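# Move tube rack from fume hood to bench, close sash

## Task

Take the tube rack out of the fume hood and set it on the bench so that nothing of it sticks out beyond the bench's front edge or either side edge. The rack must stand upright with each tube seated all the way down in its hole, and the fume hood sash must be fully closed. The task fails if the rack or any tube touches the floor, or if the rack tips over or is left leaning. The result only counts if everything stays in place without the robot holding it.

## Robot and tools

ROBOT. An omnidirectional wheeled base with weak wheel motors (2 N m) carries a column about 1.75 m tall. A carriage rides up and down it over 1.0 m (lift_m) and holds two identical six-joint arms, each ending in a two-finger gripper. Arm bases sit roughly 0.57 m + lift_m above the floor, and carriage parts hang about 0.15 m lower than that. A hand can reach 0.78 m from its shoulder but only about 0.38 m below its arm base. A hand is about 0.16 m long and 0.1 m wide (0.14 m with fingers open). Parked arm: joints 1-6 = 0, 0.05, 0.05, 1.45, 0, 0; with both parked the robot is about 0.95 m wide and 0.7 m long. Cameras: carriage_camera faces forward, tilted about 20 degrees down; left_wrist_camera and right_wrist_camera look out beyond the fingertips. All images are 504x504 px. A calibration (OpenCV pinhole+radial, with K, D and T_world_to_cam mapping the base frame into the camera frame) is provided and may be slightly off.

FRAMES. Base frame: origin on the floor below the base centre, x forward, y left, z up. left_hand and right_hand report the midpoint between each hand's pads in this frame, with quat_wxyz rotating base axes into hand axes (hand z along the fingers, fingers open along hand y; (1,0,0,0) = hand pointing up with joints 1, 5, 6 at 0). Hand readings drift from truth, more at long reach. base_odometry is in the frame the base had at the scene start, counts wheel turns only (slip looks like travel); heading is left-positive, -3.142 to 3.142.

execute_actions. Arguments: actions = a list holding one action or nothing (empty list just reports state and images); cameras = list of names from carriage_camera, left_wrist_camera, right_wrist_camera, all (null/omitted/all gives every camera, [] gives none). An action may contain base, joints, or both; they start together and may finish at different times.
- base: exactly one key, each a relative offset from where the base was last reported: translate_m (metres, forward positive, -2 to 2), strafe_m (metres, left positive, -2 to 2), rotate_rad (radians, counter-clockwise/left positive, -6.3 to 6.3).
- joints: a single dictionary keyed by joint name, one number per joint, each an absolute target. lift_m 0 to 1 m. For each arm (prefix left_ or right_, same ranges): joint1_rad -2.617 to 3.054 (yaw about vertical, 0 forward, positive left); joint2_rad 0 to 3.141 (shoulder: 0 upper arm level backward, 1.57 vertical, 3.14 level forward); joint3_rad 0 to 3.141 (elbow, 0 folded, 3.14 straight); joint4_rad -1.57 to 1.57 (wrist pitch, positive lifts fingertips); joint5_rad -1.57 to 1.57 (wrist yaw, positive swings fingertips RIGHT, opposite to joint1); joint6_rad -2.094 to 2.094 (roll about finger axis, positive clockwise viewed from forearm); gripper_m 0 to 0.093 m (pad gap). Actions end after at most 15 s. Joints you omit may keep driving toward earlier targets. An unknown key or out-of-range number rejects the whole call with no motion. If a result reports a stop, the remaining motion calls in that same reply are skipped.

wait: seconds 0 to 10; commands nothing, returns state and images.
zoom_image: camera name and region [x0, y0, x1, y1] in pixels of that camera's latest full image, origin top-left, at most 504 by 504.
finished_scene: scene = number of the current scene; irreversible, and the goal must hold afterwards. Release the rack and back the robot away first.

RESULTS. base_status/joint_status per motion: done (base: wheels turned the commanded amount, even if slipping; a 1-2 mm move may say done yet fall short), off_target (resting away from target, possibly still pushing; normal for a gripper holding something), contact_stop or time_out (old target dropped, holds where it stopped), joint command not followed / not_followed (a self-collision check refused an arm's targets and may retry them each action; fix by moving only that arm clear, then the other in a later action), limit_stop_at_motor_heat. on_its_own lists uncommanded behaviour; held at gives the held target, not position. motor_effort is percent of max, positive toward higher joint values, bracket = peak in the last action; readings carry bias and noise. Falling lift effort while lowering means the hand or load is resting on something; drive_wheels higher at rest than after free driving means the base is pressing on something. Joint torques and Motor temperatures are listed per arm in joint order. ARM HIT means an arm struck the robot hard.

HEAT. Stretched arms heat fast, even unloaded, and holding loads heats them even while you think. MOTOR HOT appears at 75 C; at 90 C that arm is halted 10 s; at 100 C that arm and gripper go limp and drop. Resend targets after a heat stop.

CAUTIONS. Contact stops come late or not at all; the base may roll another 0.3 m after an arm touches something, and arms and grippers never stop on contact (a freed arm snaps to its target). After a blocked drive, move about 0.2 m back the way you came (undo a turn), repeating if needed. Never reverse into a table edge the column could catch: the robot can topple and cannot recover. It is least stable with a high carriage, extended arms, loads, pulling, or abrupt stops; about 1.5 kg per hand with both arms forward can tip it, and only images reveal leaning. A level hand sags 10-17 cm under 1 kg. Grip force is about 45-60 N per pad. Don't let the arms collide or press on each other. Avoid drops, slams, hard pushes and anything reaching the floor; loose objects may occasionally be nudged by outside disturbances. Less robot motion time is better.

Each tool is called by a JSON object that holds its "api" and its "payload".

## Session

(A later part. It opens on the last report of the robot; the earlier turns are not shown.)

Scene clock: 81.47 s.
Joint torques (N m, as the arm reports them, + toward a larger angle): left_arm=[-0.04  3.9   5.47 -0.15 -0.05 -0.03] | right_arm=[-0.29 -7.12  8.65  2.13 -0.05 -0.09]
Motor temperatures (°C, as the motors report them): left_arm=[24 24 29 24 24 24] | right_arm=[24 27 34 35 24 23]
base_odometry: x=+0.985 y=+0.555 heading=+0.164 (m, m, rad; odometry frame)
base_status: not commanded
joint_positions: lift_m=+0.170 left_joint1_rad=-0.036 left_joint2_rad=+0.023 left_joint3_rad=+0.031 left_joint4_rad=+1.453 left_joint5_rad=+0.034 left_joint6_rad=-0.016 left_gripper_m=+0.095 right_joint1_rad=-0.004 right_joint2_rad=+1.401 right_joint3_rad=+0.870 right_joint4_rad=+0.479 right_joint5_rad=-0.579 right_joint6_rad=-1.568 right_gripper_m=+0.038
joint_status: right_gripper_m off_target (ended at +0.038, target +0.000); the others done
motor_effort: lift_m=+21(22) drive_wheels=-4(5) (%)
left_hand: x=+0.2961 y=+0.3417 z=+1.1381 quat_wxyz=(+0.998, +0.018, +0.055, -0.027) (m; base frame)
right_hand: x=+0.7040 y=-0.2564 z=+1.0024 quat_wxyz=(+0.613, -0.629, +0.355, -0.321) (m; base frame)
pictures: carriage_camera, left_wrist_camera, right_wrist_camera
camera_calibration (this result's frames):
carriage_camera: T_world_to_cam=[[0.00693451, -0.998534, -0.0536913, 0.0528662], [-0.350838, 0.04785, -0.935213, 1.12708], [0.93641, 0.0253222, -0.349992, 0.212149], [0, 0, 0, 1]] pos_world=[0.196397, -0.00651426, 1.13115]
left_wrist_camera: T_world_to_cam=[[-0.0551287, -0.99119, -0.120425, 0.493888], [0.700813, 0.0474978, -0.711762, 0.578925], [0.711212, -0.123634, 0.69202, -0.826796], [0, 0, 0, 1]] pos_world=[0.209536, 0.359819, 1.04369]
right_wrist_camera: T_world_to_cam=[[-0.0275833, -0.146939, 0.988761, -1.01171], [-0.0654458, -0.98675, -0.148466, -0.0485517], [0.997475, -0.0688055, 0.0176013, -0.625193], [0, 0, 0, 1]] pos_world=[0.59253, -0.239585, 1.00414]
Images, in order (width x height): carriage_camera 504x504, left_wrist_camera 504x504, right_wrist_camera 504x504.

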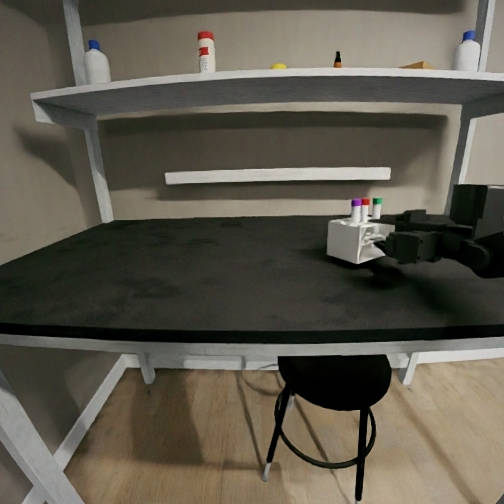

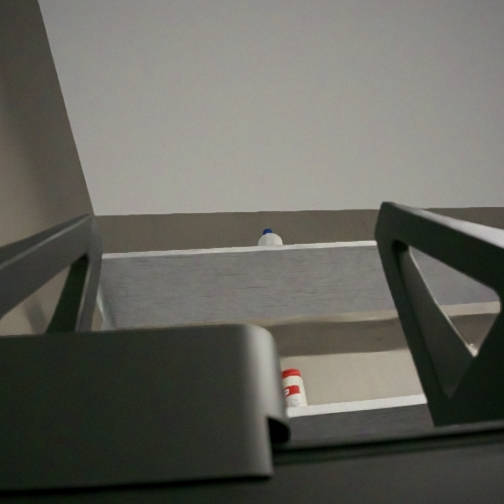

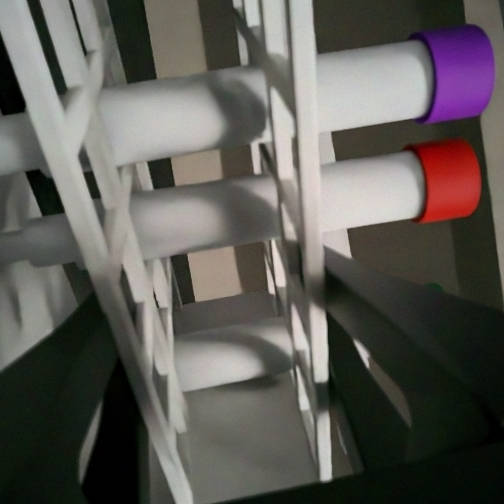

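Not yet down; lower a bit more.

{"api": "execute_actions", "payload": {"actions": [{"joints":{"lift_m":0.145,"right_gripper_m":0.0}}], "cameras": []}}

{"api": "execute_actions", "payload": {"actions": [{"joints":{"lift_m":0.125,"right_gripper_m":0.0}}], "cameras": ["carriage_camera"]}}

Scene clock: 84.50 s.
Joint torques (N m, as the arm reports them, + toward a larger angle): left_arm=[-0.03  3.88  5.42 -0.14 -0.08 -0.03] | right_arm=[-0.4  -7.3   8.67  1.87 -0.02  0.  ]
Motor temperatures (°C, as the motors report them): left_arm=[24 24 29 24 24 24] | right_arm=[24 27 34 36 24 23]
base_odometry: x=+0.985 y=+0.555 heading=+0.164 (m, m, rad; odometry frame)
base_status: not commanded
joint_positions: lift_m=+0.145 left_joint1_rad=-0.036 left_joint2_rad=+0.023 left_joint3_rad=+0.031 left_joint4_rad=+1.454 left_joint5_rad=+0.034 left_joint6_rad=-0.016 left_gripper_m=+0.095 right_joint1_rad=-0.004 right_joint2_rad=+1.401 right_joint3_rad=+0.870 right_joint4_rad=+0.514 right_joint5_rad=-0.580 right_joint6_rad=-1.573 right_gripper_m=+0.038
joint_status: right_gripper_m off_target (ended at +0.038, target +0.000); the others done
motor_effort: lift_m=+21(22) drive_wheels=-3(4) (%)
left_hand: x=+0.2960 y=+0.3417 z=+1.1131 quat_wxyz=(+0.998, +0.018, +0.054, -0.027) (m; base frame)
right_hand: x=+0.7041 y=-0.2562 z=+0.9850 quat_wxyz=(+0.618, -0.625, +0.342, -0.333) (m; base frame)
pictures: none
No camera images: the call's "cameras" was empty. Leave "cameras" out to get every camera's image.

Scene clock: 85.07 s.
Joint torques (N m, as the arm reports them, + toward a larger angle): left_arm=[ 0.1   3.85  5.31 -0.09 -0.05 -0.03] | right_arm=[-0.45 -6.71  7.79  1.49  0.02 -0.21]
Motor temperatures (°C, as the motors report them): left_arm=[24 24 29 24 24 24] | right_arm=[24 27 34 36 24 23]
base_odometry: x=+0.985 y=+0.555 heading=+0.164 (m, m, rad; odometry frame)
base_status: not commanded
joint_positions: lift_m=+0.125 left_joint1_rad=-0.036 left_joint2_rad=+0.023 left_joint3_rad=+0.031 left_joint4_rad=+1.454 left_joint5_rad=+0.034 left_joint6_rad=-0.016 left_gripper_m=+0.095 right_joint1_rad=-0.004 right_joint2_rad=+1.394 right_joint3_rad=+0.883 right_joint4_rad=+0.556 right_joint5_rad=-0.580 right_joint6_rad=-1.555 right_gripper_m=+0.038
joint_status: right_gripper_m off_target (ended at +0.038, target +0.000); the others done
motor_effort: lift_m=+21(20) drive_wheels=-2(3) (%)
left_hand: x=+0.2960 y=+0.3417 z=+1.0932 quat_wxyz=(+0.998, +0.018, +0.054, -0.027) (m; base frame)
right_hand: x=+0.7035 y=-0.2562 z=+0.9831 quat_wxyz=(+0.632, -0.611, +0.328, -0.346) (m; base frame)
pictures: carriage_camera
camera_calibration (this result's frames):
carriage_camera: T_world_to_cam=[[0.00693451, -0.998534, -0.0536913, 0.0504554], [-0.350838, 0.04785, -0.935213, 1.08509], [0.93641, 0.0253222, -0.349992, 0.196434], [0, 0, 0, 1]] pos_world=[0.196397, -0.00651426, 1.08625]
Images, in order (width x height): carriage_camera 504x504.

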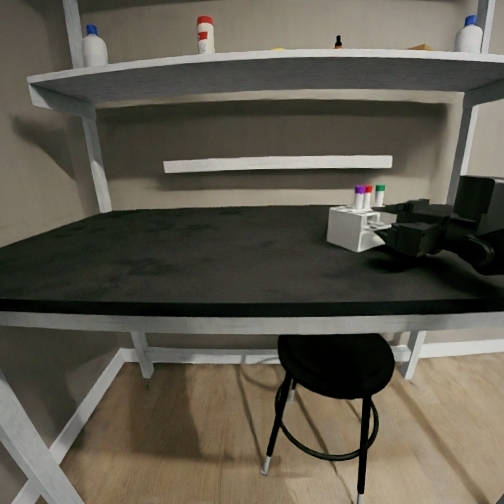

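Down. Release, withdraw, inspect the tubes.

{"api": "execute_actions", "payload": {"actions": [{"joints":{"lift_m":0.145,"right_gripper_m":0.048}}], "cameras": []}}

{"api": "execute_actions", "payload": {"actions": [{"joints":{"right_joint2_rad":1.1,"right_joint3_rad":0.66,"right_joint4_rad":0.45,"right_joint1_rad":-0.18}}]}}

{"api": "zoom_image", "payload": {"camera": "carriage_camera", "region": [290, 150, 450, 280]}}

Scene clock: 87.07 s.
Joint torques (N m, as the arm reports them, + toward a larger angle): left_arm=[ 0.03  3.87  5.36 -0.13 -0.05 -0.02] | right_arm=[-0.51 -6.79  7.85  1.91  0.02 -0.14]
Motor temperatures (°C, as the motors report them): left_arm=[24 24 29 24 24 24] | right_arm=[24 27 35 36 24 23]
base_odometry: x=+0.985 y=+0.555 heading=+0.164 (m, m, rad; odometry frame)
base_status: not commanded
joint_positions: lift_m=+0.145 left_joint1_rad=-0.036 left_joint2_rad=+0.023 left_joint3_rad=+0.031 left_joint4_rad=+1.453 left_joint5_rad=+0.034 left_joint6_rad=-0.016 left_gripper_m=+0.095 right_joint1_rad=-0.004 right_joint2_rad=+1.397 right_joint3_rad=+0.883 right_joint4_rad=+0.505 right_joint5_rad=-0.580 right_joint6_rad=-1.561 right_gripper_m=+0.048
joint_status: all done
motor_effort: lift_m=+24(30) drive_wheels=-2(3) (%)
left_hand: x=+0.2961 y=+0.3418 z=+1.1129 quat_wxyz=(+0.998, +0.017, +0.055, -0.027) (m; base frame)
right_hand: x=+0.7043 y=-0.2562 z=+0.9904 quat_wxyz=(+0.621, -0.621, +0.343, -0.332) (m; base frame)
pictures: none
No camera images: the call's "cameras" was empty. Leave "cameras" out to get every camera's image.

Scene clock: 87.97 s.
Joint torques (N m, as the arm reports them, + toward a larger angle): left_arm=[-0.13  3.92  5.36 -0.13 -0.05 -0.03] | right_arm=[-0.35 -4.54  5.72  1.85  0.02 -0.12]
Motor temperatures (°C, as the motors report them): left_arm=[24 24 29 24 24 24] | right_arm=[24 27 34 36 24 23]
base_odometry: x=+0.985 y=+0.555 heading=+0.164 (m, m, rad; odometry frame)
base_status: not commanded
joint_positions: lift_m=+0.145 left_joint1_rad=-0.036 left_joint2_rad=+0.023 left_joint3_rad=+0.031 left_joint4_rad=+1.453 left_joint5_rad=+0.034 left_joint6_rad=-0.016 left_gripper_m=+0.095 right_joint1_rad=-0.175 right_joint2_rad=+1.105 right_joint3_rad=+0.683 right_joint4_rad=+0.454 right_joint5_rad=-0.580 right_joint6_rad=-1.562 right_gripper_m=+0.048
joint_status: all done
motor_effort: lift_m=+24(24) drive_wheels=-2(3) (%)
left_hand: x=+0.2961 y=+0.3418 z=+1.1129 quat_wxyz=(+0.998, +0.017, +0.055, -0.027) (m; base frame)
right_hand: x=+0.6468 y=-0.3199 z=+0.9978 quat_wxyz=(+0.596, -0.584, +0.381, -0.397) (m; base frame)
pictures: carriage_camera, left_wrist_camera, right_wrist_camera
camera_calibration (this result's frames):
carriage_camera: T_world_to_cam=[[0.00693451, -0.998534, -0.0536913, 0.0515108], [-0.350838, 0.04785, -0.935213, 1.10347], [0.93641, 0.0253222, -0.349992, 0.203314], [0, 0, 0, 1]] pos_world=[0.196397, -0.00651426, 1.1059]
left_wrist_camera: T_world_to_cam=[[-0.055089, -0.991238, -0.120049, 0.490499], [0.700801, 0.0472573, -0.71179, 0.56107], [0.711226, -0.123342, 0.692058, -0.809467], [0, 0, 0, 1]] pos_world=[0.209537, 0.359846, 1.01845]
right_wrist_camera: T_world_to_cam=[[-0.131359, -0.130939, 0.982649, -0.939717], [-0.219309, -0.96284, -0.157617, 0.000718831], [0.966772, -0.236208, 0.0977619, -0.686163], [0, 0, 0, 1]] pos_world=[0.54008, -0.284431, 0.990606]
Images, in order (width x height): carriage_camera 504x504, left_wrist_camera 504x504, right_wrist_camera 504x504.

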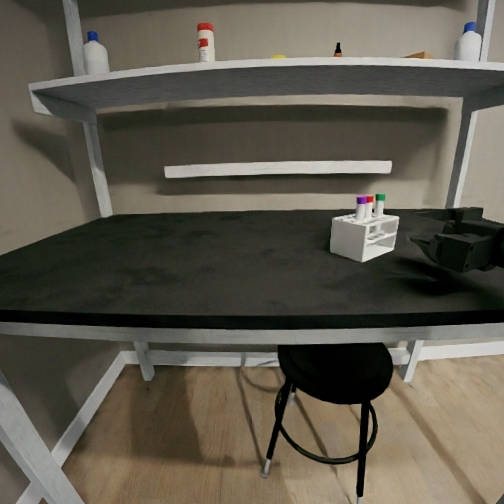

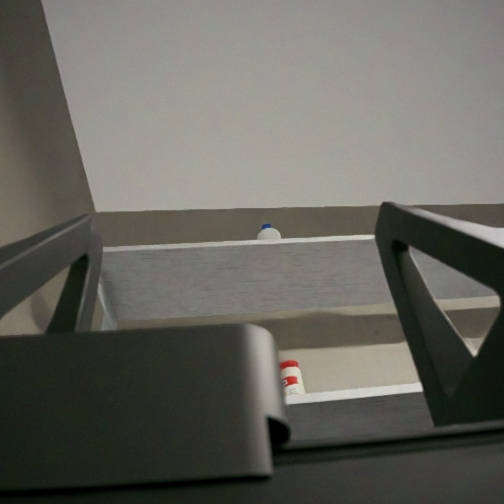

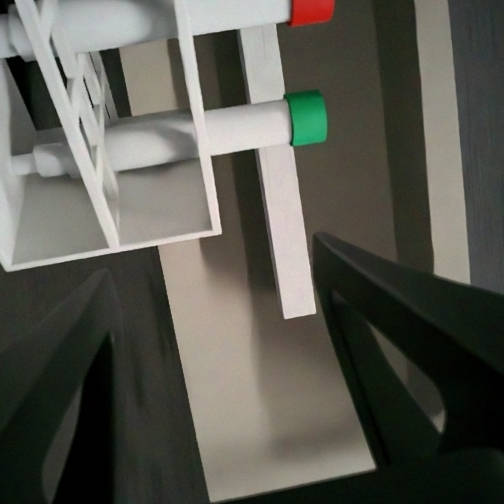

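Region (290, 150, 450, 280) of carriage_camera's 504x504 image, scaled by 3.150, with more detail than that image has; it fills the top 410 rows of this view, and the rest is white.

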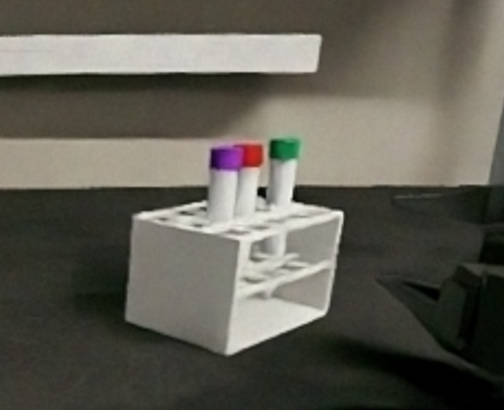

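{"api": "zoom_image", "payload": {"camera": "right_wrist_camera", "region": [0, 0, 250, 280]}}

Region (0, 0, 250, 280) of right_wrist_camera's 504x504 image, scaled by 1.800, with more detail than that image has; it fills the left 450 columns of this view, and the rest is white.

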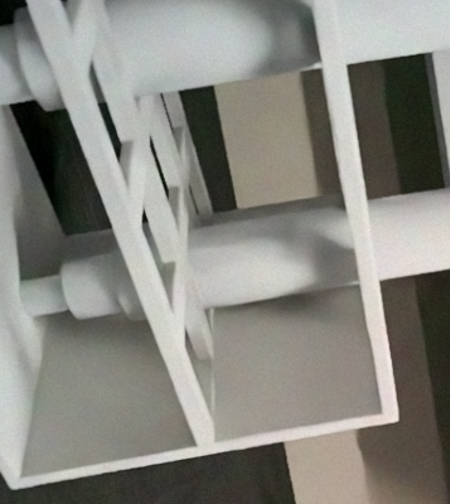

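{"api": "execute_actions", "payload": {"actions": [{"joints":{"lift_m":0.24,"right_gripper_m":0.0,"right_joint6_rad":0.0}}], "cameras": []}}

{"api": "execute_actions", "payload": {"actions": [{"joints":{"right_joint1_rad":-0.03,"right_joint2_rad":1.6,"right_joint3_rad":1.06,"right_joint4_rad":0.5}}]}}

Scene clock: 93.70 s.
Joint torques (N m, as the arm reports them, + toward a larger angle): left_arm=[ 0.    3.87  5.4  -0.12 -0.04 -0.03] | right_arm=[-0.45 -4.46  5.73  1.88  0.02 -0.06]
Motor temperatures (°C, as the motors report them): left_arm=[24 24 29 24 24 24] | right_arm=[24 27 34 36 24 23]
base_odometry: x=+0.985 y=+0.555 heading=+0.164 (m, m, rad; odometry frame)
base_status: not commanded
joint_positions: lift_m=+0.240 left_joint1_rad=-0.036 left_joint2_rad=+0.023 left_joint3_rad=+0.031 left_joint4_rad=+1.453 left_joint5_rad=+0.034 left_joint6_rad=-0.016 left_gripper_m=+0.095 right_joint1_rad=-0.175 right_joint2_rad=+1.105 right_joint3_rad=+0.683 right_joint4_rad=+0.456 right_joint5_rad=-0.580 right_joint6_rad=-0.008 right_gripper_m=+0.000
joint_status: all done
motor_effort: lift_m=+23(30) drive_wheels=-2(3) (%)
left_hand: x=+0.2961 y=+0.3418 z=+1.2079 quat_wxyz=(+0.998, +0.017, +0.055, -0.027) (m; base frame)
right_hand: x=+0.6468 y=-0.3199 z=+1.0933 quat_wxyz=(+0.704, -0.149, +0.681, +0.135) (m; base frame)
pictures: none
No camera images: the call's "cameras" was empty. Leave "cameras" out to get every camera's image.

Scene clock: 94.80 s.
Joint torques (N m, as the arm reports them, + toward a larger angle): left_arm=[ 0.06  3.96  5.47 -0.11 -0.07 -0.03] | right_arm=[ 0.36 -8.93  8.74  1.86 -0.04 -0.07]
Motor temperatures (°C, as the motors report them): left_arm=[24 24 29 24 24 24] | right_arm=[24 27 34 36 24 23]
base_odometry: x=+0.985 y=+0.555 heading=+0.164 (m, m, rad; odometry frame)
base_status: not commanded
joint_positions: lift_m=+0.240 left_joint1_rad=-0.036 left_joint2_rad=+0.023 left_joint3_rad=+0.031 left_joint4_rad=+1.453 left_joint5_rad=+0.034 left_joint6_rad=-0.016 left_gripper_m=+0.095 right_joint1_rad=-0.035 right_joint2_rad=+1.596 right_joint3_rad=+1.039 right_joint4_rad=+0.509 right_joint5_rad=-0.580 right_joint6_rad=-0.008 right_gripper_m=+0.000
joint_status: all done
motor_effort: lift_m=+24(24) drive_wheels=+5(5) (%)
left_hand: x=+0.2961 y=+0.3418 z=+1.2079 quat_wxyz=(+0.998, +0.017, +0.055, -0.027) (m; base frame)
right_hand: x=+0.7557 y=-0.2712 z=+1.0702 quat_wxyz=(+0.665, -0.188, +0.696, +0.193) (m; base frame)
pictures: carriage_camera, left_wrist_camera, right_wrist_camera
camera_calibration (this result's frames):
carriage_camera: T_world_to_cam=[[0.00693451, -0.998534, -0.0536913, 0.0566136], [-0.350838, 0.04785, -0.935213, 1.19235], [0.93641, 0.0253222, -0.349992, 0.236577], [0, 0, 0, 1]] pos_world=[0.196397, -0.00651426, 1.20094]
left_wrist_camera: T_world_to_cam=[[-0.055089, -0.991238, -0.120049, 0.501909], [0.700801, 0.0472573, -0.71179, 0.628718], [0.711226, -0.123342, 0.692058, -0.875239], [0, 0, 0, 1]] pos_world=[0.209537, 0.359846, 1.11348]
right_wrist_camera: T_world_to_cam=[[0.383749, -0.919119, -0.0892035, -0.446123], [-0.611612, -0.180602, -0.770268, 1.24715], [0.691858, 0.350147, -0.63145, 0.360213], [0, 0, 0, 1]] pos_world=[0.684754, -0.31093, 1.1483]
Images, in order (width x height): carriage_camera 504x504, left_wrist_camera 504x504, right_wrist_camera 504x504.

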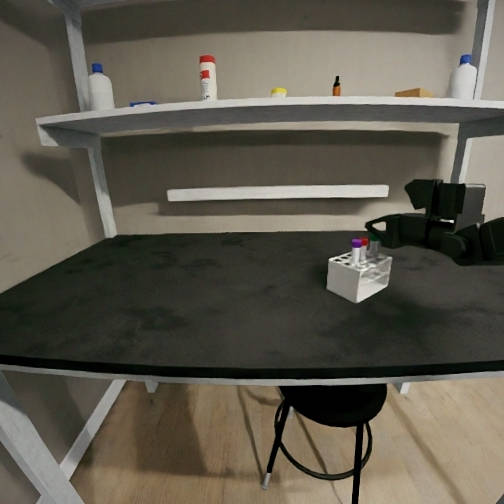

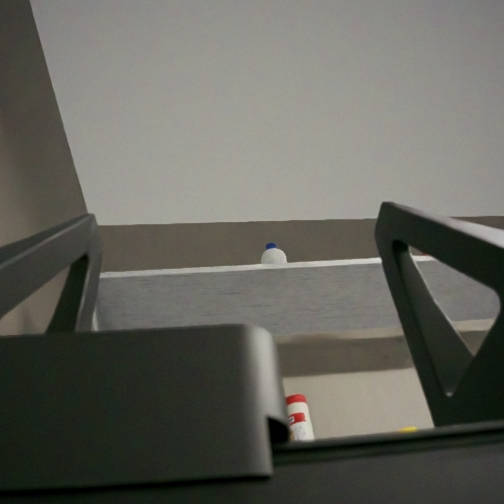

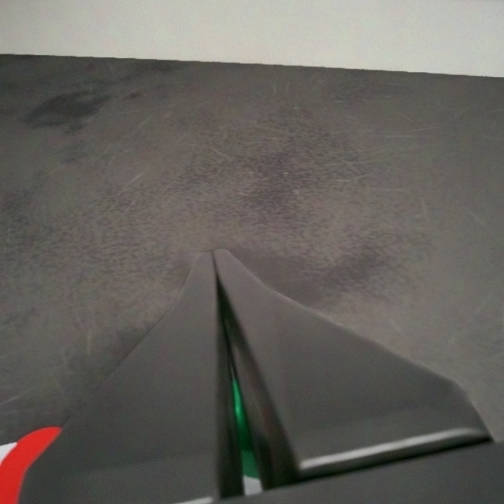

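Green is right under the fingers. Press.

{"api": "execute_actions", "payload": {"actions": [{"joints":{"lift_m":0.17}}]}}

Scene clock: 96.23 s.
Joint torques (N m, as the arm reports them, + toward a larger angle): left_arm=[-0.08  3.96  5.25 -0.15 -0.07 -0.02] | right_arm=[ 0.45 -5.54  5.75  0.42  0.04 -0.06]
Motor temperatures (°C, as the motors report them): left_arm=[24 24 29 24 24 24] | right_arm=[24 27 34 36 24 23]
base_odometry: x=+0.985 y=+0.555 heading=+0.164 (m, m, rad; odometry frame)
base_status: not commanded
joint_positions: lift_m=+0.170 left_joint1_rad=-0.036 left_joint2_rad=+0.023 left_joint3_rad=+0.031 left_joint4_rad=+1.453 left_joint5_rad=+0.034 left_joint6_rad=-0.016 left_gripper_m=+0.095 right_joint1_rad=-0.035 right_joint2_rad=+1.560 right_joint3_rad=+1.082 right_joint4_rad=+0.665 right_joint5_rad=-0.577 right_joint6_rad=-0.008 right_gripper_m=+0.000
joint_status: all done
motor_effort: lift_m=+20(21) drive_wheels=+5(5) (%)
left_hand: x=+0.2961 y=+0.3418 z=+1.1382 quat_wxyz=(+0.998, +0.017, +0.055, -0.027) (m; base frame)
right_hand: x=+0.7485 y=-0.2714 z=+1.0709 quat_wxyz=(+0.742, -0.211, +0.614, +0.166) (m; base frame)
pictures: carriage_camera, left_wrist_camera, right_wrist_camera
camera_calibration (this result's frames):
carriage_camera: T_world_to_cam=[[0.00693451, -0.998534, -0.0536913, 0.0528723], [-0.350838, 0.04785, -0.935213, 1.12719], [0.93641, 0.0253222, -0.349992, 0.212189], [0, 0, 0, 1]] pos_world=[0.196397, -0.00651426, 1.13126]
left_wrist_camera: T_world_to_cam=[[-0.055089, -0.991238, -0.120049, 0.493543], [0.700801, 0.0472573, -0.71179, 0.57912], [0.711226, -0.123342, 0.692058, -0.827016], [0, 0, 0, 1]] pos_world=[0.209537, 0.359846, 1.0438]
right_wrist_camera: T_world_to_cam=[[0.390325, -0.920625, 0.00981259, -0.554848], [-0.415625, -0.185706, -0.890376, 1.22379], [0.821524, 0.343458, -0.455121, 0.0779741], [0, 0, 0, 1]] pos_world=[0.661152, -0.310322, 1.13056]
Images, in order (width x height): carriage_camera 504x504, left_wrist_camera 504x504, right_wrist_camera 504x504.

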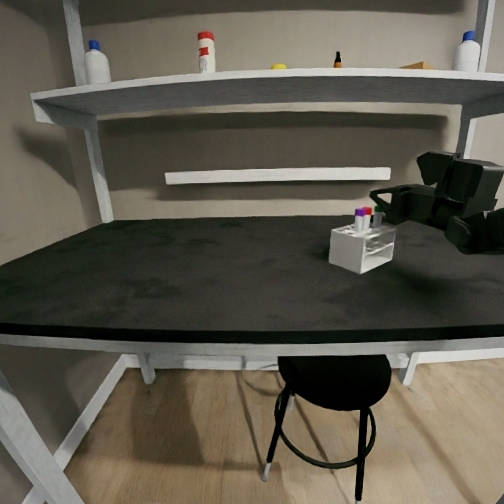

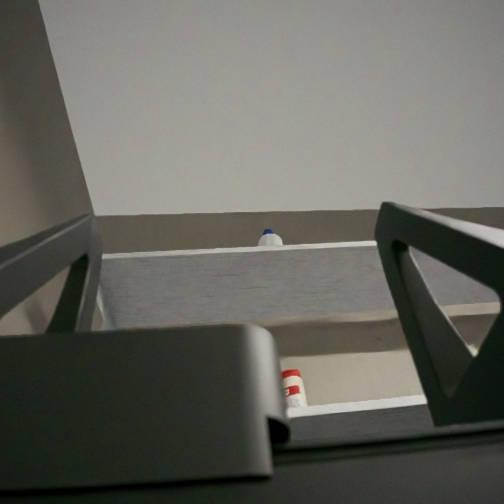

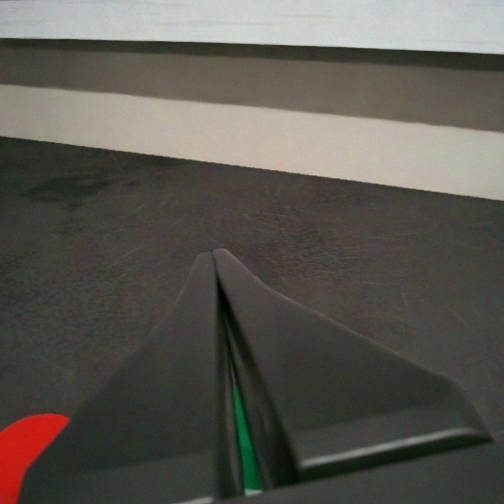

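{"api": "execute_actions", "payload": {"actions": [{"joints":{"lift_m":0.25},"base":{"strafe_m":0.03}}], "cameras": ["right_wrist_camera"]}}

{"api": "execute_actions", "payload": {"actions": [{"joints":{"lift_m":0.17}}]}}

{"api": "execute_actions", "payload": {"actions": [{"joints":{"lift_m":0.25},"base":{"strafe_m":0.025}}]}}

Scene clock: 107.10 s.
Joint torques (N m, as the arm reports them, + toward a larger angle): left_arm=[ 0.02  3.95  5.41 -0.14 -0.06 -0.03] | right_arm=[ 0.27 -8.97  5.71  1.84 -0.05 -0.05]
Motor temperatures (°C, as the motors report them): left_arm=[24 24 29 24 24 24] | right_arm=[24 27 34 33 24 23]
base_odometry: x=+0.980 y=+0.585 heading=+0.164 (m, m, rad; odometry frame)
base_status: done
joint_positions: lift_m=+0.250 left_joint1_rad=-0.036 left_joint2_rad=+0.023 left_joint3_rad=+0.031 left_joint4_rad=+1.453 left_joint5_rad=+0.034 left_joint6_rad=-0.016 left_gripper_m=+0.095 right_joint1_rad=-0.035 right_joint2_rad=+1.594 right_joint3_rad=+1.082 right_joint4_rad=+0.511 right_joint5_rad=-0.577 right_joint6_rad=-0.008 right_gripper_m=+0.000
joint_status: all done
motor_effort: lift_m=+24(30) drive_wheels=-3(26) (%)
left_hand: x=+0.2961 y=+0.3418 z=+1.2178 quat_wxyz=(+0.998, +0.017, +0.055, -0.027) (m; base frame)
right_hand: x=+0.7591 y=-0.2718 z=+1.1013 quat_wxyz=(+0.682, -0.192, +0.681, +0.187) (m; base frame)
pictures: right_wrist_camera
camera_calibration (this result's frames):
right_wrist_camera: T_world_to_cam=[[0.384327, -0.920552, -0.0698267, -0.467408], [-0.575314, -0.179664, -0.797956, 1.2763], [0.722015, 0.346849, -0.598657, 0.317771], [0, 0, 0, 1]] pos_world=[0.684476, -0.311187, 1.17603]
Images, in order (width x height): right_wrist_camera 504x504.

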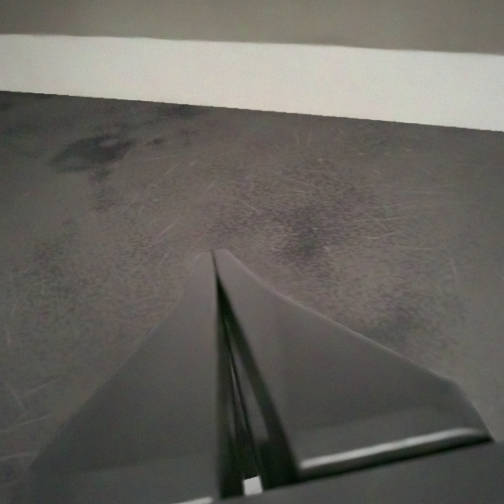

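Scene clock: 107.97 s.
Joint torques (N m, as the arm reports them, + toward a larger angle): left_arm=[-0.07  3.9   5.35 -0.11 -0.03 -0.03] | right_arm=[ 0.22 -7.83  5.71  1.39 -0.03 -0.21]
Motor temperatures (°C, as the motors report them): left_arm=[24 24 29 24 24 24] | right_arm=[24 27 34 33 24 23]
base_odometry: x=+0.980 y=+0.585 heading=+0.164 (m, m, rad; odometry frame)
base_status: not commanded
joint_positions: lift_m=+0.170 left_joint1_rad=-0.036 left_joint2_rad=+0.023 left_joint3_rad=+0.031 left_joint4_rad=+1.454 left_joint5_rad=+0.034 left_joint6_rad=-0.016 left_gripper_m=+0.095 right_joint1_rad=-0.035 right_joint2_rad=+1.584 right_joint3_rad=+1.082 right_joint4_rad=+0.565 right_joint5_rad=-0.575 right_joint6_rad=+0.008 right_gripper_m=+0.000
joint_status: all done
motor_effort: lift_m=+21(21) drive_wheels=-2(3) (%)
left_hand: x=+0.2960 y=+0.3418 z=+1.1382 quat_wxyz=(+0.998, +0.017, +0.054, -0.027) (m; base frame)
right_hand: x=+0.7570 y=-0.2721 z=+1.0381 quat_wxyz=(+0.702, -0.193, +0.661, +0.184) (m; base frame)
pictures: carriage_camera, left_wrist_camera, right_wrist_camera
camera_calibration (this result's frames):
carriage_camera: T_world_to_cam=[[0.00693451, -0.998534, -0.0536913, 0.0528731], [-0.350838, 0.04785, -0.935213, 1.1272], [0.93641, 0.0253222, -0.349992, 0.212194], [0, 0, 0, 1]] pos_world=[0.196397, -0.00651426, 1.13128]
left_wrist_camera: T_world_to_cam=[[-0.0550433, -0.99124, -0.120057, 0.49354], [0.701072, 0.0472476, -0.711523, 0.578822], [0.710962, -0.123333, 0.69233, -0.827203], [0, 0, 0, 1]] pos_world=[0.20948, 0.359848, 1.0438]
right_wrist_camera: T_world_to_cam=[[0.386167, -0.920556, -0.0587563, -0.484106], [-0.530343, -0.169456, -0.830675, 1.22724], [0.754726, 0.35194, -0.553649, 0.211475], [0, 0, 0, 1]] pos_world=[0.678198, -0.31211, 1.10808]
Images, in order (width x height): carriage_camera 504x504, left_wrist_camera 504x504, right_wrist_camera 504x504.

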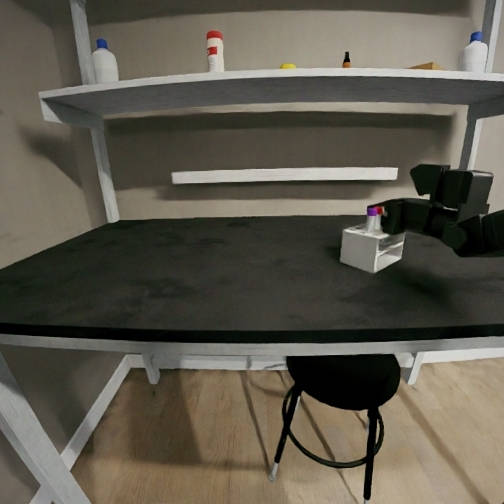

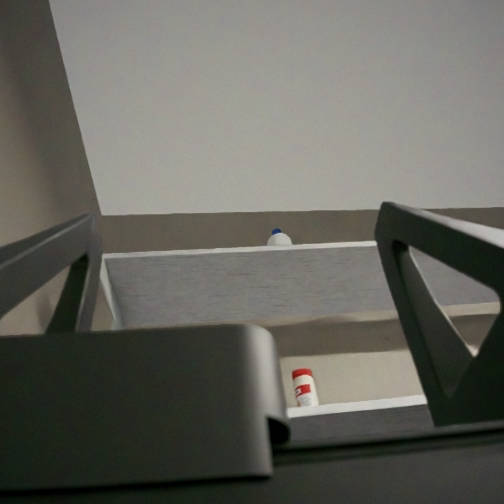

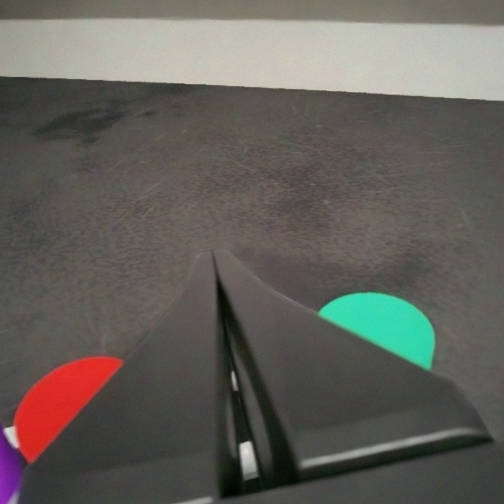

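Scene clock: 108.90 s.
Joint torques (N m, as the arm reports them, + toward a larger angle): left_arm=[-0.08  3.86  5.31 -0.14 -0.05 -0.02] | right_arm=[ 0.23 -9.13  5.76  1.92 -0.04 -0.24]
Motor temperatures (°C, as the motors report them): left_arm=[24 24 29 24 24 24] | right_arm=[24 27 34 33 24 23]
base_odometry: x=+0.976 y=+0.609 heading=+0.164 (m, m, rad; odometry frame)
base_status: done
joint_positions: lift_m=+0.250 left_joint1_rad=-0.036 left_joint2_rad=+0.023 left_joint3_rad=+0.031 left_joint4_rad=+1.454 left_joint5_rad=+0.034 left_joint6_rad=-0.016 left_gripper_m=+0.095 right_joint1_rad=-0.035 right_joint2_rad=+1.597 right_joint3_rad=+1.082 right_joint4_rad=+0.506 right_joint5_rad=-0.576 right_joint6_rad=+0.008 right_gripper_m=+0.000
joint_status: all done
motor_effort: lift_m=+24(29) drive_wheels=+0(29) (%)
left_hand: x=+0.2960 y=+0.3418 z=+1.2179 quat_wxyz=(+0.998, +0.017, +0.054, -0.027) (m; base frame)
right_hand: x=+0.7598 y=-0.2720 z=+1.0988 quat_wxyz=(+0.677, -0.185, +0.685, +0.193) (m; base frame)
pictures: carriage_camera, left_wrist_camera, right_wrist_camera
camera_calibration (this result's frames):
carriage_camera: T_world_to_cam=[[0.00693451, -0.998534, -0.0536913, 0.0571473], [-0.350838, 0.04785, -0.935213, 1.20165], [0.93641, 0.0253222, -0.349992, 0.240056], [0, 0, 0, 1]] pos_world=[0.196397, -0.00651426, 1.21088]
left_wrist_camera: T_world_to_cam=[[-0.0550037, -0.991288, -0.11968, 0.502709], [0.701061, 0.0470071, -0.71155, 0.63558], [0.710977, -0.123041, 0.692367, -0.882461], [0, 0, 0, 1]] pos_world=[0.20948, 0.359874, 1.1234]
right_wrist_camera: T_world_to_cam=[[0.381904, -0.919933, -0.0887265, -0.445251], [-0.588593, -0.168082, -0.790764, 1.27994], [0.712536, 0.35422, -0.605657, 0.332692], [0, 0, 0, 1]] pos_world=[0.68635, -0.312313, 1.17412]
Images, in order (width x height): carriage_camera 504x504, left_wrist_camera 504x504, right_wrist_camera 504x504.

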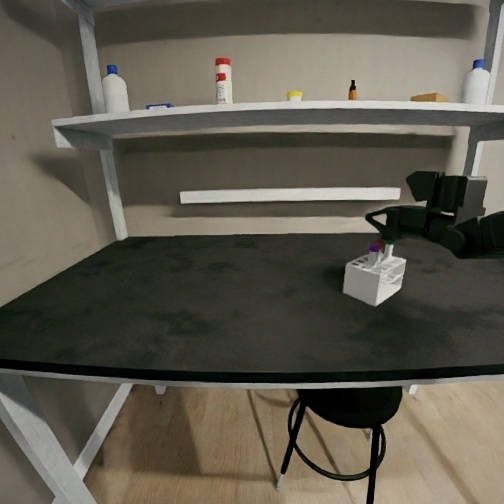

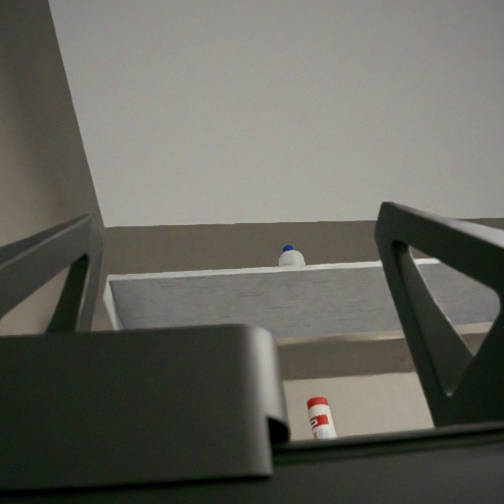

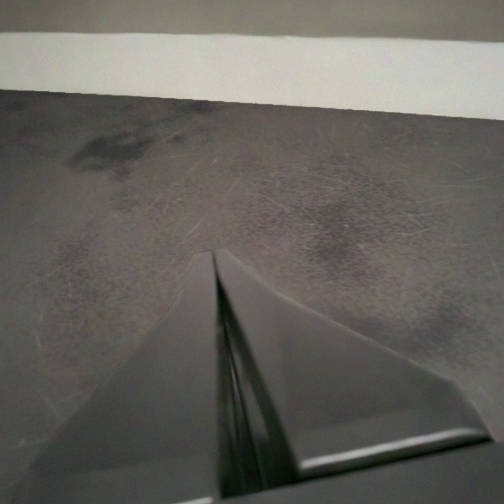

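{"api": "execute_actions", "payload": {"actions": [{"joints":{"lift_m":0.19}}], "cameras": ["right_wrist_camera"]}}

{"api": "execute_actions", "payload": {"actions": [{"joints":{"lift_m":0.25},"base":{"strafe_m":0.025}}], "cameras": []}}

{"api": "execute_actions", "payload": {"actions": [{"joints":{"lift_m":0.19}}], "cameras": ["right_wrist_camera","carriage_camera"]}}

Scene clock: 111.20 s.
Joint torques (N m, as the arm reports them, + toward a larger angle): left_arm=[ 0.01  3.91  5.35 -0.13 -0.06 -0.03] | right_arm=[ 0.34 -6.24  5.73  0.68 -0.05 -0.27]
Motor temperatures (°C, as the motors report them): left_arm=[24 24 29 24 24 24] | right_arm=[24 27 34 34 24 23]
base_odometry: x=+0.976 y=+0.609 heading=+0.164 (m, m, rad; odometry frame)
base_status: not commanded
joint_positions: lift_m=+0.190 left_joint1_rad=-0.036 left_joint2_rad=+0.023 left_joint3_rad=+0.031 left_joint4_rad=+1.454 left_joint5_rad=+0.034 left_joint6_rad=-0.016 left_gripper_m=+0.095 right_joint1_rad=-0.035 right_joint2_rad=+1.567 right_joint3_rad=+1.083 right_joint4_rad=+0.637 right_joint5_rad=-0.570 right_joint6_rad=+0.011 right_gripper_m=+0.000
joint_status: all done
motor_effort: lift_m=+20(20) drive_wheels=+3(3) (%)
left_hand: x=+0.2960 y=+0.3418 z=+1.1583 quat_wxyz=(+0.998, +0.017, +0.054, -0.027) (m; base frame)
right_hand: x=+0.7518 y=-0.2726 z=+1.0826 quat_wxyz=(+0.731, -0.199, +0.629, +0.174) (m; base frame)
pictures: right_wrist_camera
camera_calibration (this result's frames):
right_wrist_camera: T_world_to_cam=[[0.386018, -0.922157, -0.0248312, -0.51698], [-0.454956, -0.166892, -0.874735, 1.25304], [0.802499, 0.348961, -0.483964, 0.12801], [0, 0, 0, 1]] pos_world=[0.666916, -0.312284, 1.1452]
Images, in order (width x height): right_wrist_camera 504x504.

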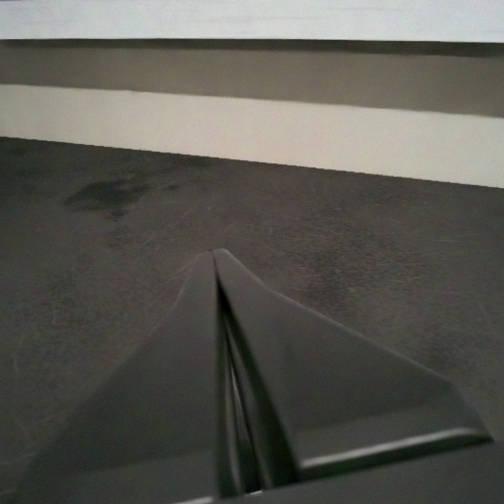

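Scene clock: 112.13 s.
Joint torques (N m, as the arm reports them, + toward a larger angle): left_arm=[-0.07  3.82  5.36 -0.14 -0.05 -0.05] | right_arm=[ 0.29 -8.92  5.51  1.86 -0.07 -0.24]
Motor temperatures (°C, as the motors report them): left_arm=[24 24 29 24 24 24] | right_arm=[24 27 34 34 24 23]
base_odometry: x=+0.973 y=+0.634 heading=+0.164 (m, m, rad; odometry frame)
base_status: done
joint_positions: lift_m=+0.250 left_joint1_rad=-0.036 left_joint2_rad=+0.023 left_joint3_rad=+0.031 left_joint4_rad=+1.454 left_joint5_rad=+0.034 left_joint6_rad=-0.016 left_gripper_m=+0.095 right_joint1_rad=-0.035 right_joint2_rad=+1.594 right_joint3_rad=+1.083 right_joint4_rad=+0.511 right_joint5_rad=-0.574 right_joint6_rad=+0.009 right_gripper_m=+0.000
joint_status: all done
motor_effort: lift_m=+24(29) drive_wheels=+0(30) (%)
left_hand: x=+0.2960 y=+0.3418 z=+1.2179 quat_wxyz=(+0.998, +0.017, +0.054, -0.027) (m; base frame)
right_hand: x=+0.7594 y=-0.2722 z=+1.1021 quat_wxyz=(+0.681, -0.185, +0.682, +0.191) (m; base frame)
pictures: none
No camera images: the call's "cameras" was empty. Leave "cameras" out to get every camera's image.

Scene clock: 112.90 s.
Joint torques (N m, as the arm reports them, + toward a larger angle): left_arm=[ 0.01  3.93  5.34 -0.13 -0.07 -0.02] | right_arm=[ 0.32 -5.36  5.44  0.6  -0.01 -0.2 ]
Motor temperatures (°C, as the motors report them): left_arm=[24 24 29 24 24 24] | right_arm=[24 28 34 34 24 23]
base_odometry: x=+0.973 y=+0.634 heading=+0.164 (m, m, rad; odometry frame)
base_status: not commanded
joint_positions: lift_m=+0.190 left_joint1_rad=-0.036 left_joint2_rad=+0.023 left_joint3_rad=+0.031 left_joint4_rad=+1.454 left_joint5_rad=+0.034 left_joint6_rad=-0.016 left_gripper_m=+0.095 right_joint1_rad=-0.035 right_joint2_rad=+1.559 right_joint3_rad=+1.084 right_joint4_rad=+0.649 right_joint5_rad=-0.573 right_joint6_rad=+0.009 right_gripper_m=+0.000
joint_status: all done
motor_effort: lift_m=+20(20) drive_wheels=+2(2) (%)
left_hand: x=+0.2960 y=+0.3418 z=+1.1583 quat_wxyz=(+0.998, +0.017, +0.054, -0.027) (m; base frame)
right_hand: x=+0.7491 y=-0.2720 z=+1.0893 quat_wxyz=(+0.737, -0.203, +0.621, +0.172) (m; base frame)
pictures: carriage_camera, right_wrist_camera
camera_calibration (this result's frames):
carriage_camera: T_world_to_cam=[[0.00693451, -0.998534, -0.0536913, 0.053949], [-0.350838, 0.04785, -0.935213, 1.14594], [0.93641, 0.0253222, -0.349992, 0.219208], [0, 0, 0, 1]] pos_world=[0.196397, -0.00651426, 1.15132]
right_wrist_camera: T_world_to_cam=[[0.388877, -0.921199, -0.012963, -0.530093], [-0.434882, -0.171142, -0.884075, 1.25178], [0.81219, 0.349434, -0.467166, 0.107802], [0, 0, 0, 1]] pos_world=[0.662961, -0.311759, 1.15015]
Images, in order (width x height): carriage_camera 504x504, right_wrist_camera 504x504.

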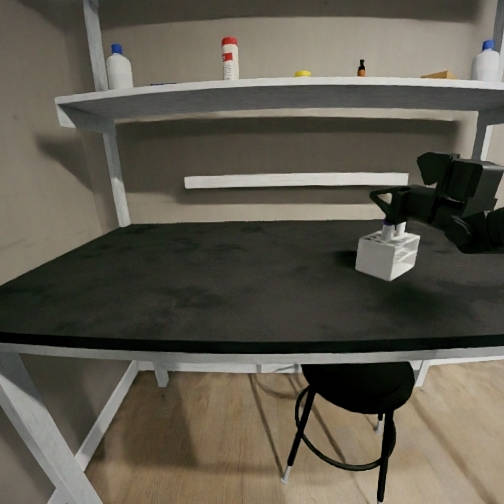

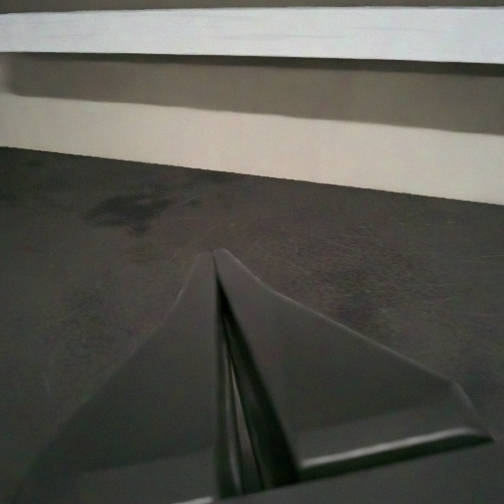

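{"api": "execute_actions", "payload": {"actions": [{"joints":{"lift_m":0.3}}], "cameras": []}}

{"api": "execute_actions", "payload": {"actions": [{"base":{"translate_m":-1.45}}], "cameras": ["carriage_camera"]}}

{"api": "execute_actions", "payload": {"actions": [{"base":{"rotate_rad":-1.571},"joints":{"lift_m":0.56,"right_joint5_rad":0,"right_joint1_rad":0,"right_joint2_rad":1.2,"right_joint3_rad":0.7,"right_joint4_rad":0.45}}], "cameras": []}}

{"api": "execute_actions", "payload": {"actions": [{"base":{"translate_m":1.2}}]}}

Scene clock: 117.27 s.
Joint torques (N m, as the arm reports them, + toward a larger angle): left_arm=[ 0.06  3.82  5.37 -0.13 -0.05 -0.03] | right_arm=[ 0.31 -9.35  5.54  1.85 -0.05 -0.22]
Motor temperatures (°C, as the motors report them): left_arm=[24 24 29 24 24 24] | right_arm=[24 28 33 33 24 23]
base_odometry: x=+0.973 y=+0.634 heading=+0.164 (m, m, rad; odometry frame)
base_status: not commanded
joint_positions: lift_m=+0.300 left_joint1_rad=-0.036 left_joint2_rad=+0.023 left_joint3_rad=+0.031 left_joint4_rad=+1.454 left_joint5_rad=+0.034 left_joint6_rad=-0.016 left_gripper_m=+0.095 right_joint1_rad=-0.035 right_joint2_rad=+1.599 right_joint3_rad=+1.084 right_joint4_rad=+0.511 right_joint5_rad=-0.574 right_joint6_rad=+0.009 right_gripper_m=+0.000
joint_status: all done
motor_effort: lift_m=+24(30) drive_wheels=+2(2) (%)
left_hand: x=+0.2960 y=+0.3418 z=+1.2679 quat_wxyz=(+0.998, +0.017, +0.054, -0.027) (m; base frame)
right_hand: x=+0.7604 y=-0.2723 z=+1.1502 quat_wxyz=(+0.679, -0.185, +0.684, +0.192) (m; base frame)
pictures: none
No camera images: the call's "cameras" was empty. Leave "cameras" out to get every camera's image.

Scene clock: 122.47 s.
Joint torques (N m, as the arm reports them, + toward a larger angle): left_arm=[-0.08  3.83  5.38 -0.11 -0.03 -0.03] | right_arm=[ 0.35 -9.21  5.77  1.89 -0.1  -0.25]
Motor temperatures (°C, as the motors report them): left_arm=[24 24 29 24 24 24] | right_arm=[24 28 33 34 24 23]
base_odometry: x=-0.458 y=+0.397 heading=+0.164 (m, m, rad; odometry frame)
base_status: done
joint_positions: lift_m=+0.300 left_joint1_rad=-0.036 left_joint2_rad=+0.023 left_joint3_rad=+0.031 left_joint4_rad=+1.454 left_joint5_rad=+0.034 left_joint6_rad=-0.016 left_gripper_m=+0.095 right_joint1_rad=-0.035 right_joint2_rad=+1.599 right_joint3_rad=+1.084 right_joint4_rad=+0.505 right_joint5_rad=-0.574 right_joint6_rad=+0.009 right_gripper_m=+0.000
joint_status: not commanded
motor_effort: lift_m=+24(24) drive_wheels=-2(32) (%)
left_hand: x=+0.2960 y=+0.3418 z=+1.2679 quat_wxyz=(+0.998, +0.017, +0.054, -0.027) (m; base frame)
right_hand: x=+0.7604 y=-0.2723 z=+1.1489 quat_wxyz=(+0.677, -0.184, +0.686, +0.192) (m; base frame)
pictures: carriage_camera
camera_calibration (this result's frames):
carriage_camera: T_world_to_cam=[[0.00693451, -0.998534, -0.0536913, 0.0598336], [-0.350838, 0.04785, -0.935213, 1.24844], [0.93641, 0.0253222, -0.349992, 0.257567], [0, 0, 0, 1]] pos_world=[0.196397, -0.00651426, 1.26092]
Images, in order (width x height): carriage_camera 504x504.

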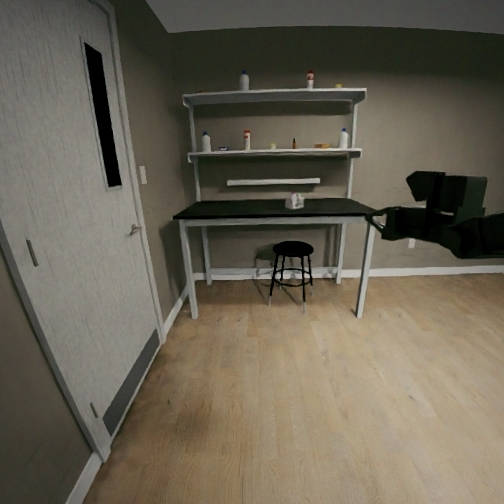

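Scene clock: 125.57 s.
Joint torques (N m, as the arm reports them, + toward a larger angle): left_arm=[-0.05  3.87  5.47 -0.13 -0.04 -0.03] | right_arm=[ 0.17 -6.05  5.66  1.99  0.05 -0.23]
Motor temperatures (°C, as the motors report them): left_arm=[24 24 29 24 24 24] | right_arm=[24 28 33 35 24 23]
base_odometry: x=-0.458 y=+0.397 heading=-1.407 (m, m, rad; odometry frame)
base_status: done
joint_positions: lift_m=+0.560 left_joint1_rad=-0.036 left_joint2_rad=+0.023 left_joint3_rad=+0.031 left_joint4_rad=+1.454 left_joint5_rad=+0.032 left_joint6_rad=-0.016 left_gripper_m=+0.095 right_joint1_rad=-0.001 right_joint2_rad=+1.209 right_joint3_rad=+0.725 right_joint4_rad=+0.457 right_joint5_rad=-0.002 right_joint6_rad=+0.008 right_gripper_m=+0.000
joint_status: all done
motor_effort: lift_m=+24(29) drive_wheels=+8(31) (%)
left_hand: x=+0.2959 y=+0.3420 z=+1.5279 quat_wxyz=(+0.998, +0.017, +0.054, -0.027) (m; base frame)
right_hand: x=+0.6861 y=-0.3485 z=+1.3946 quat_wxyz=(+0.697, +0.002, +0.717, +0.003) (m; base frame)
pictures: none
No camera images: the call's "cameras" was empty. Leave "cameras" out to get every camera's image.

Scene clock: 130.27 s.
Joint torques (N m, as the arm reports them, + toward a larger angle): left_arm=[-0.1   3.93  5.41 -0.12 -0.02 -0.02] | right_arm=[ 0.14 -6.01  5.71  1.97  0.03 -0.23]
Motor temperatures (°C, as the motors report them): left_arm=[24 24 30 24 24 24] | right_arm=[24 28 33 36 24 23]
base_odometry: x=-0.263 y=-0.787 heading=-1.407 (m, m, rad; odometry frame)
base_status: done
joint_positions: lift_m=+0.560 left_joint1_rad=-0.036 left_joint2_rad=+0.023 left_joint3_rad=+0.031 left_joint4_rad=+1.455 left_joint5_rad=+0.032 left_joint6_rad=-0.016 left_gripper_m=+0.095 right_joint1_rad=-0.001 right_joint2_rad=+1.209 right_joint3_rad=+0.725 right_joint4_rad=+0.456 right_joint5_rad=-0.002 right_joint6_rad=+0.008 right_gripper_m=+0.000
joint_status: not commanded
motor_effort: lift_m=+24(24) drive_wheels=-6(35) (%)
left_hand: x=+0.2958 y=+0.3420 z=+1.5279 quat_wxyz=(+0.998, +0.017, +0.054, -0.027) (m; base frame)
right_hand: x=+0.6861 y=-0.3485 z=+1.3942 quat_wxyz=(+0.697, +0.002, +0.717, +0.003) (m; base frame)
pictures: carriage_camera, left_wrist_camera, right_wrist_camera
camera_calibration (this result's frames):
carriage_camera: T_world_to_cam=[[0.00693451, -0.998534, -0.0536913, 0.0737931], [-0.350838, 0.04785, -0.935213, 1.49159], [0.93641, 0.0253222, -0.349992, 0.348563], [0, 0, 0, 1]] pos_world=[0.196397, -0.00651426, 1.52091]
left_wrist_camera: T_world_to_cam=[[-0.0547493, -0.991435, -0.118573, 0.538291], [0.70184, 0.0462565, -0.710831, 0.855316], [0.710228, -0.122137, 0.693296, -1.09843], [0, 0, 0, 1]] pos_world=[0.209311, 0.359958, 1.43335]
right_wrist_camera: T_world_to_cam=[[-0.146547, -0.985858, -0.0812934, -0.132007], [-0.607843, 0.154581, -0.778865, 1.5664], [0.780417, -0.064727, -0.6219, 0.421334], [0, 0, 0, 1]] pos_world=[0.603966, -0.345004, 1.47131]
Images, in order (width x height): carriage_camera 504x504, left_wrist_camera 504x504, right_wrist_camera 504x504.

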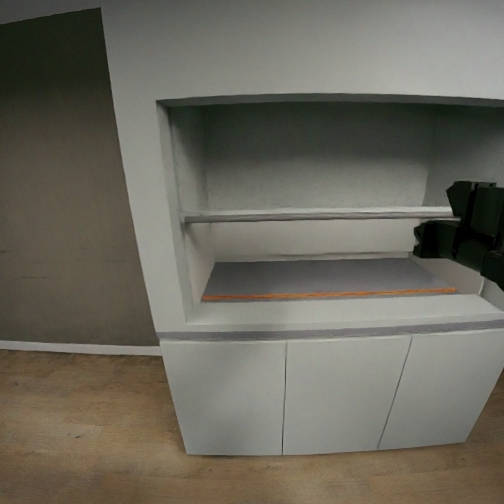

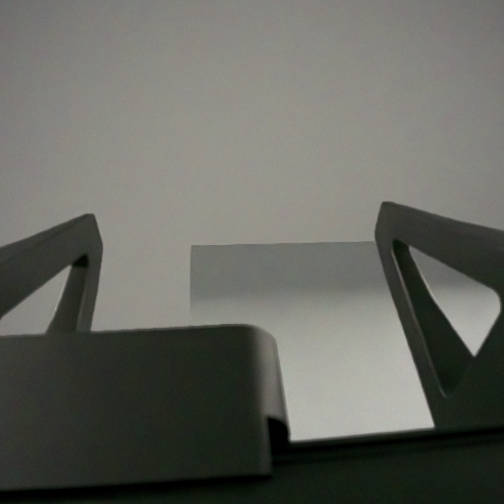

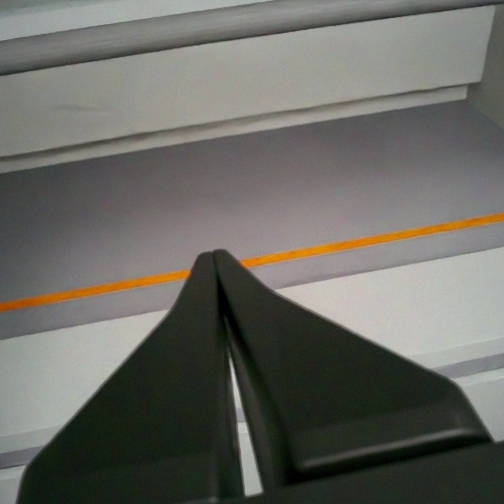

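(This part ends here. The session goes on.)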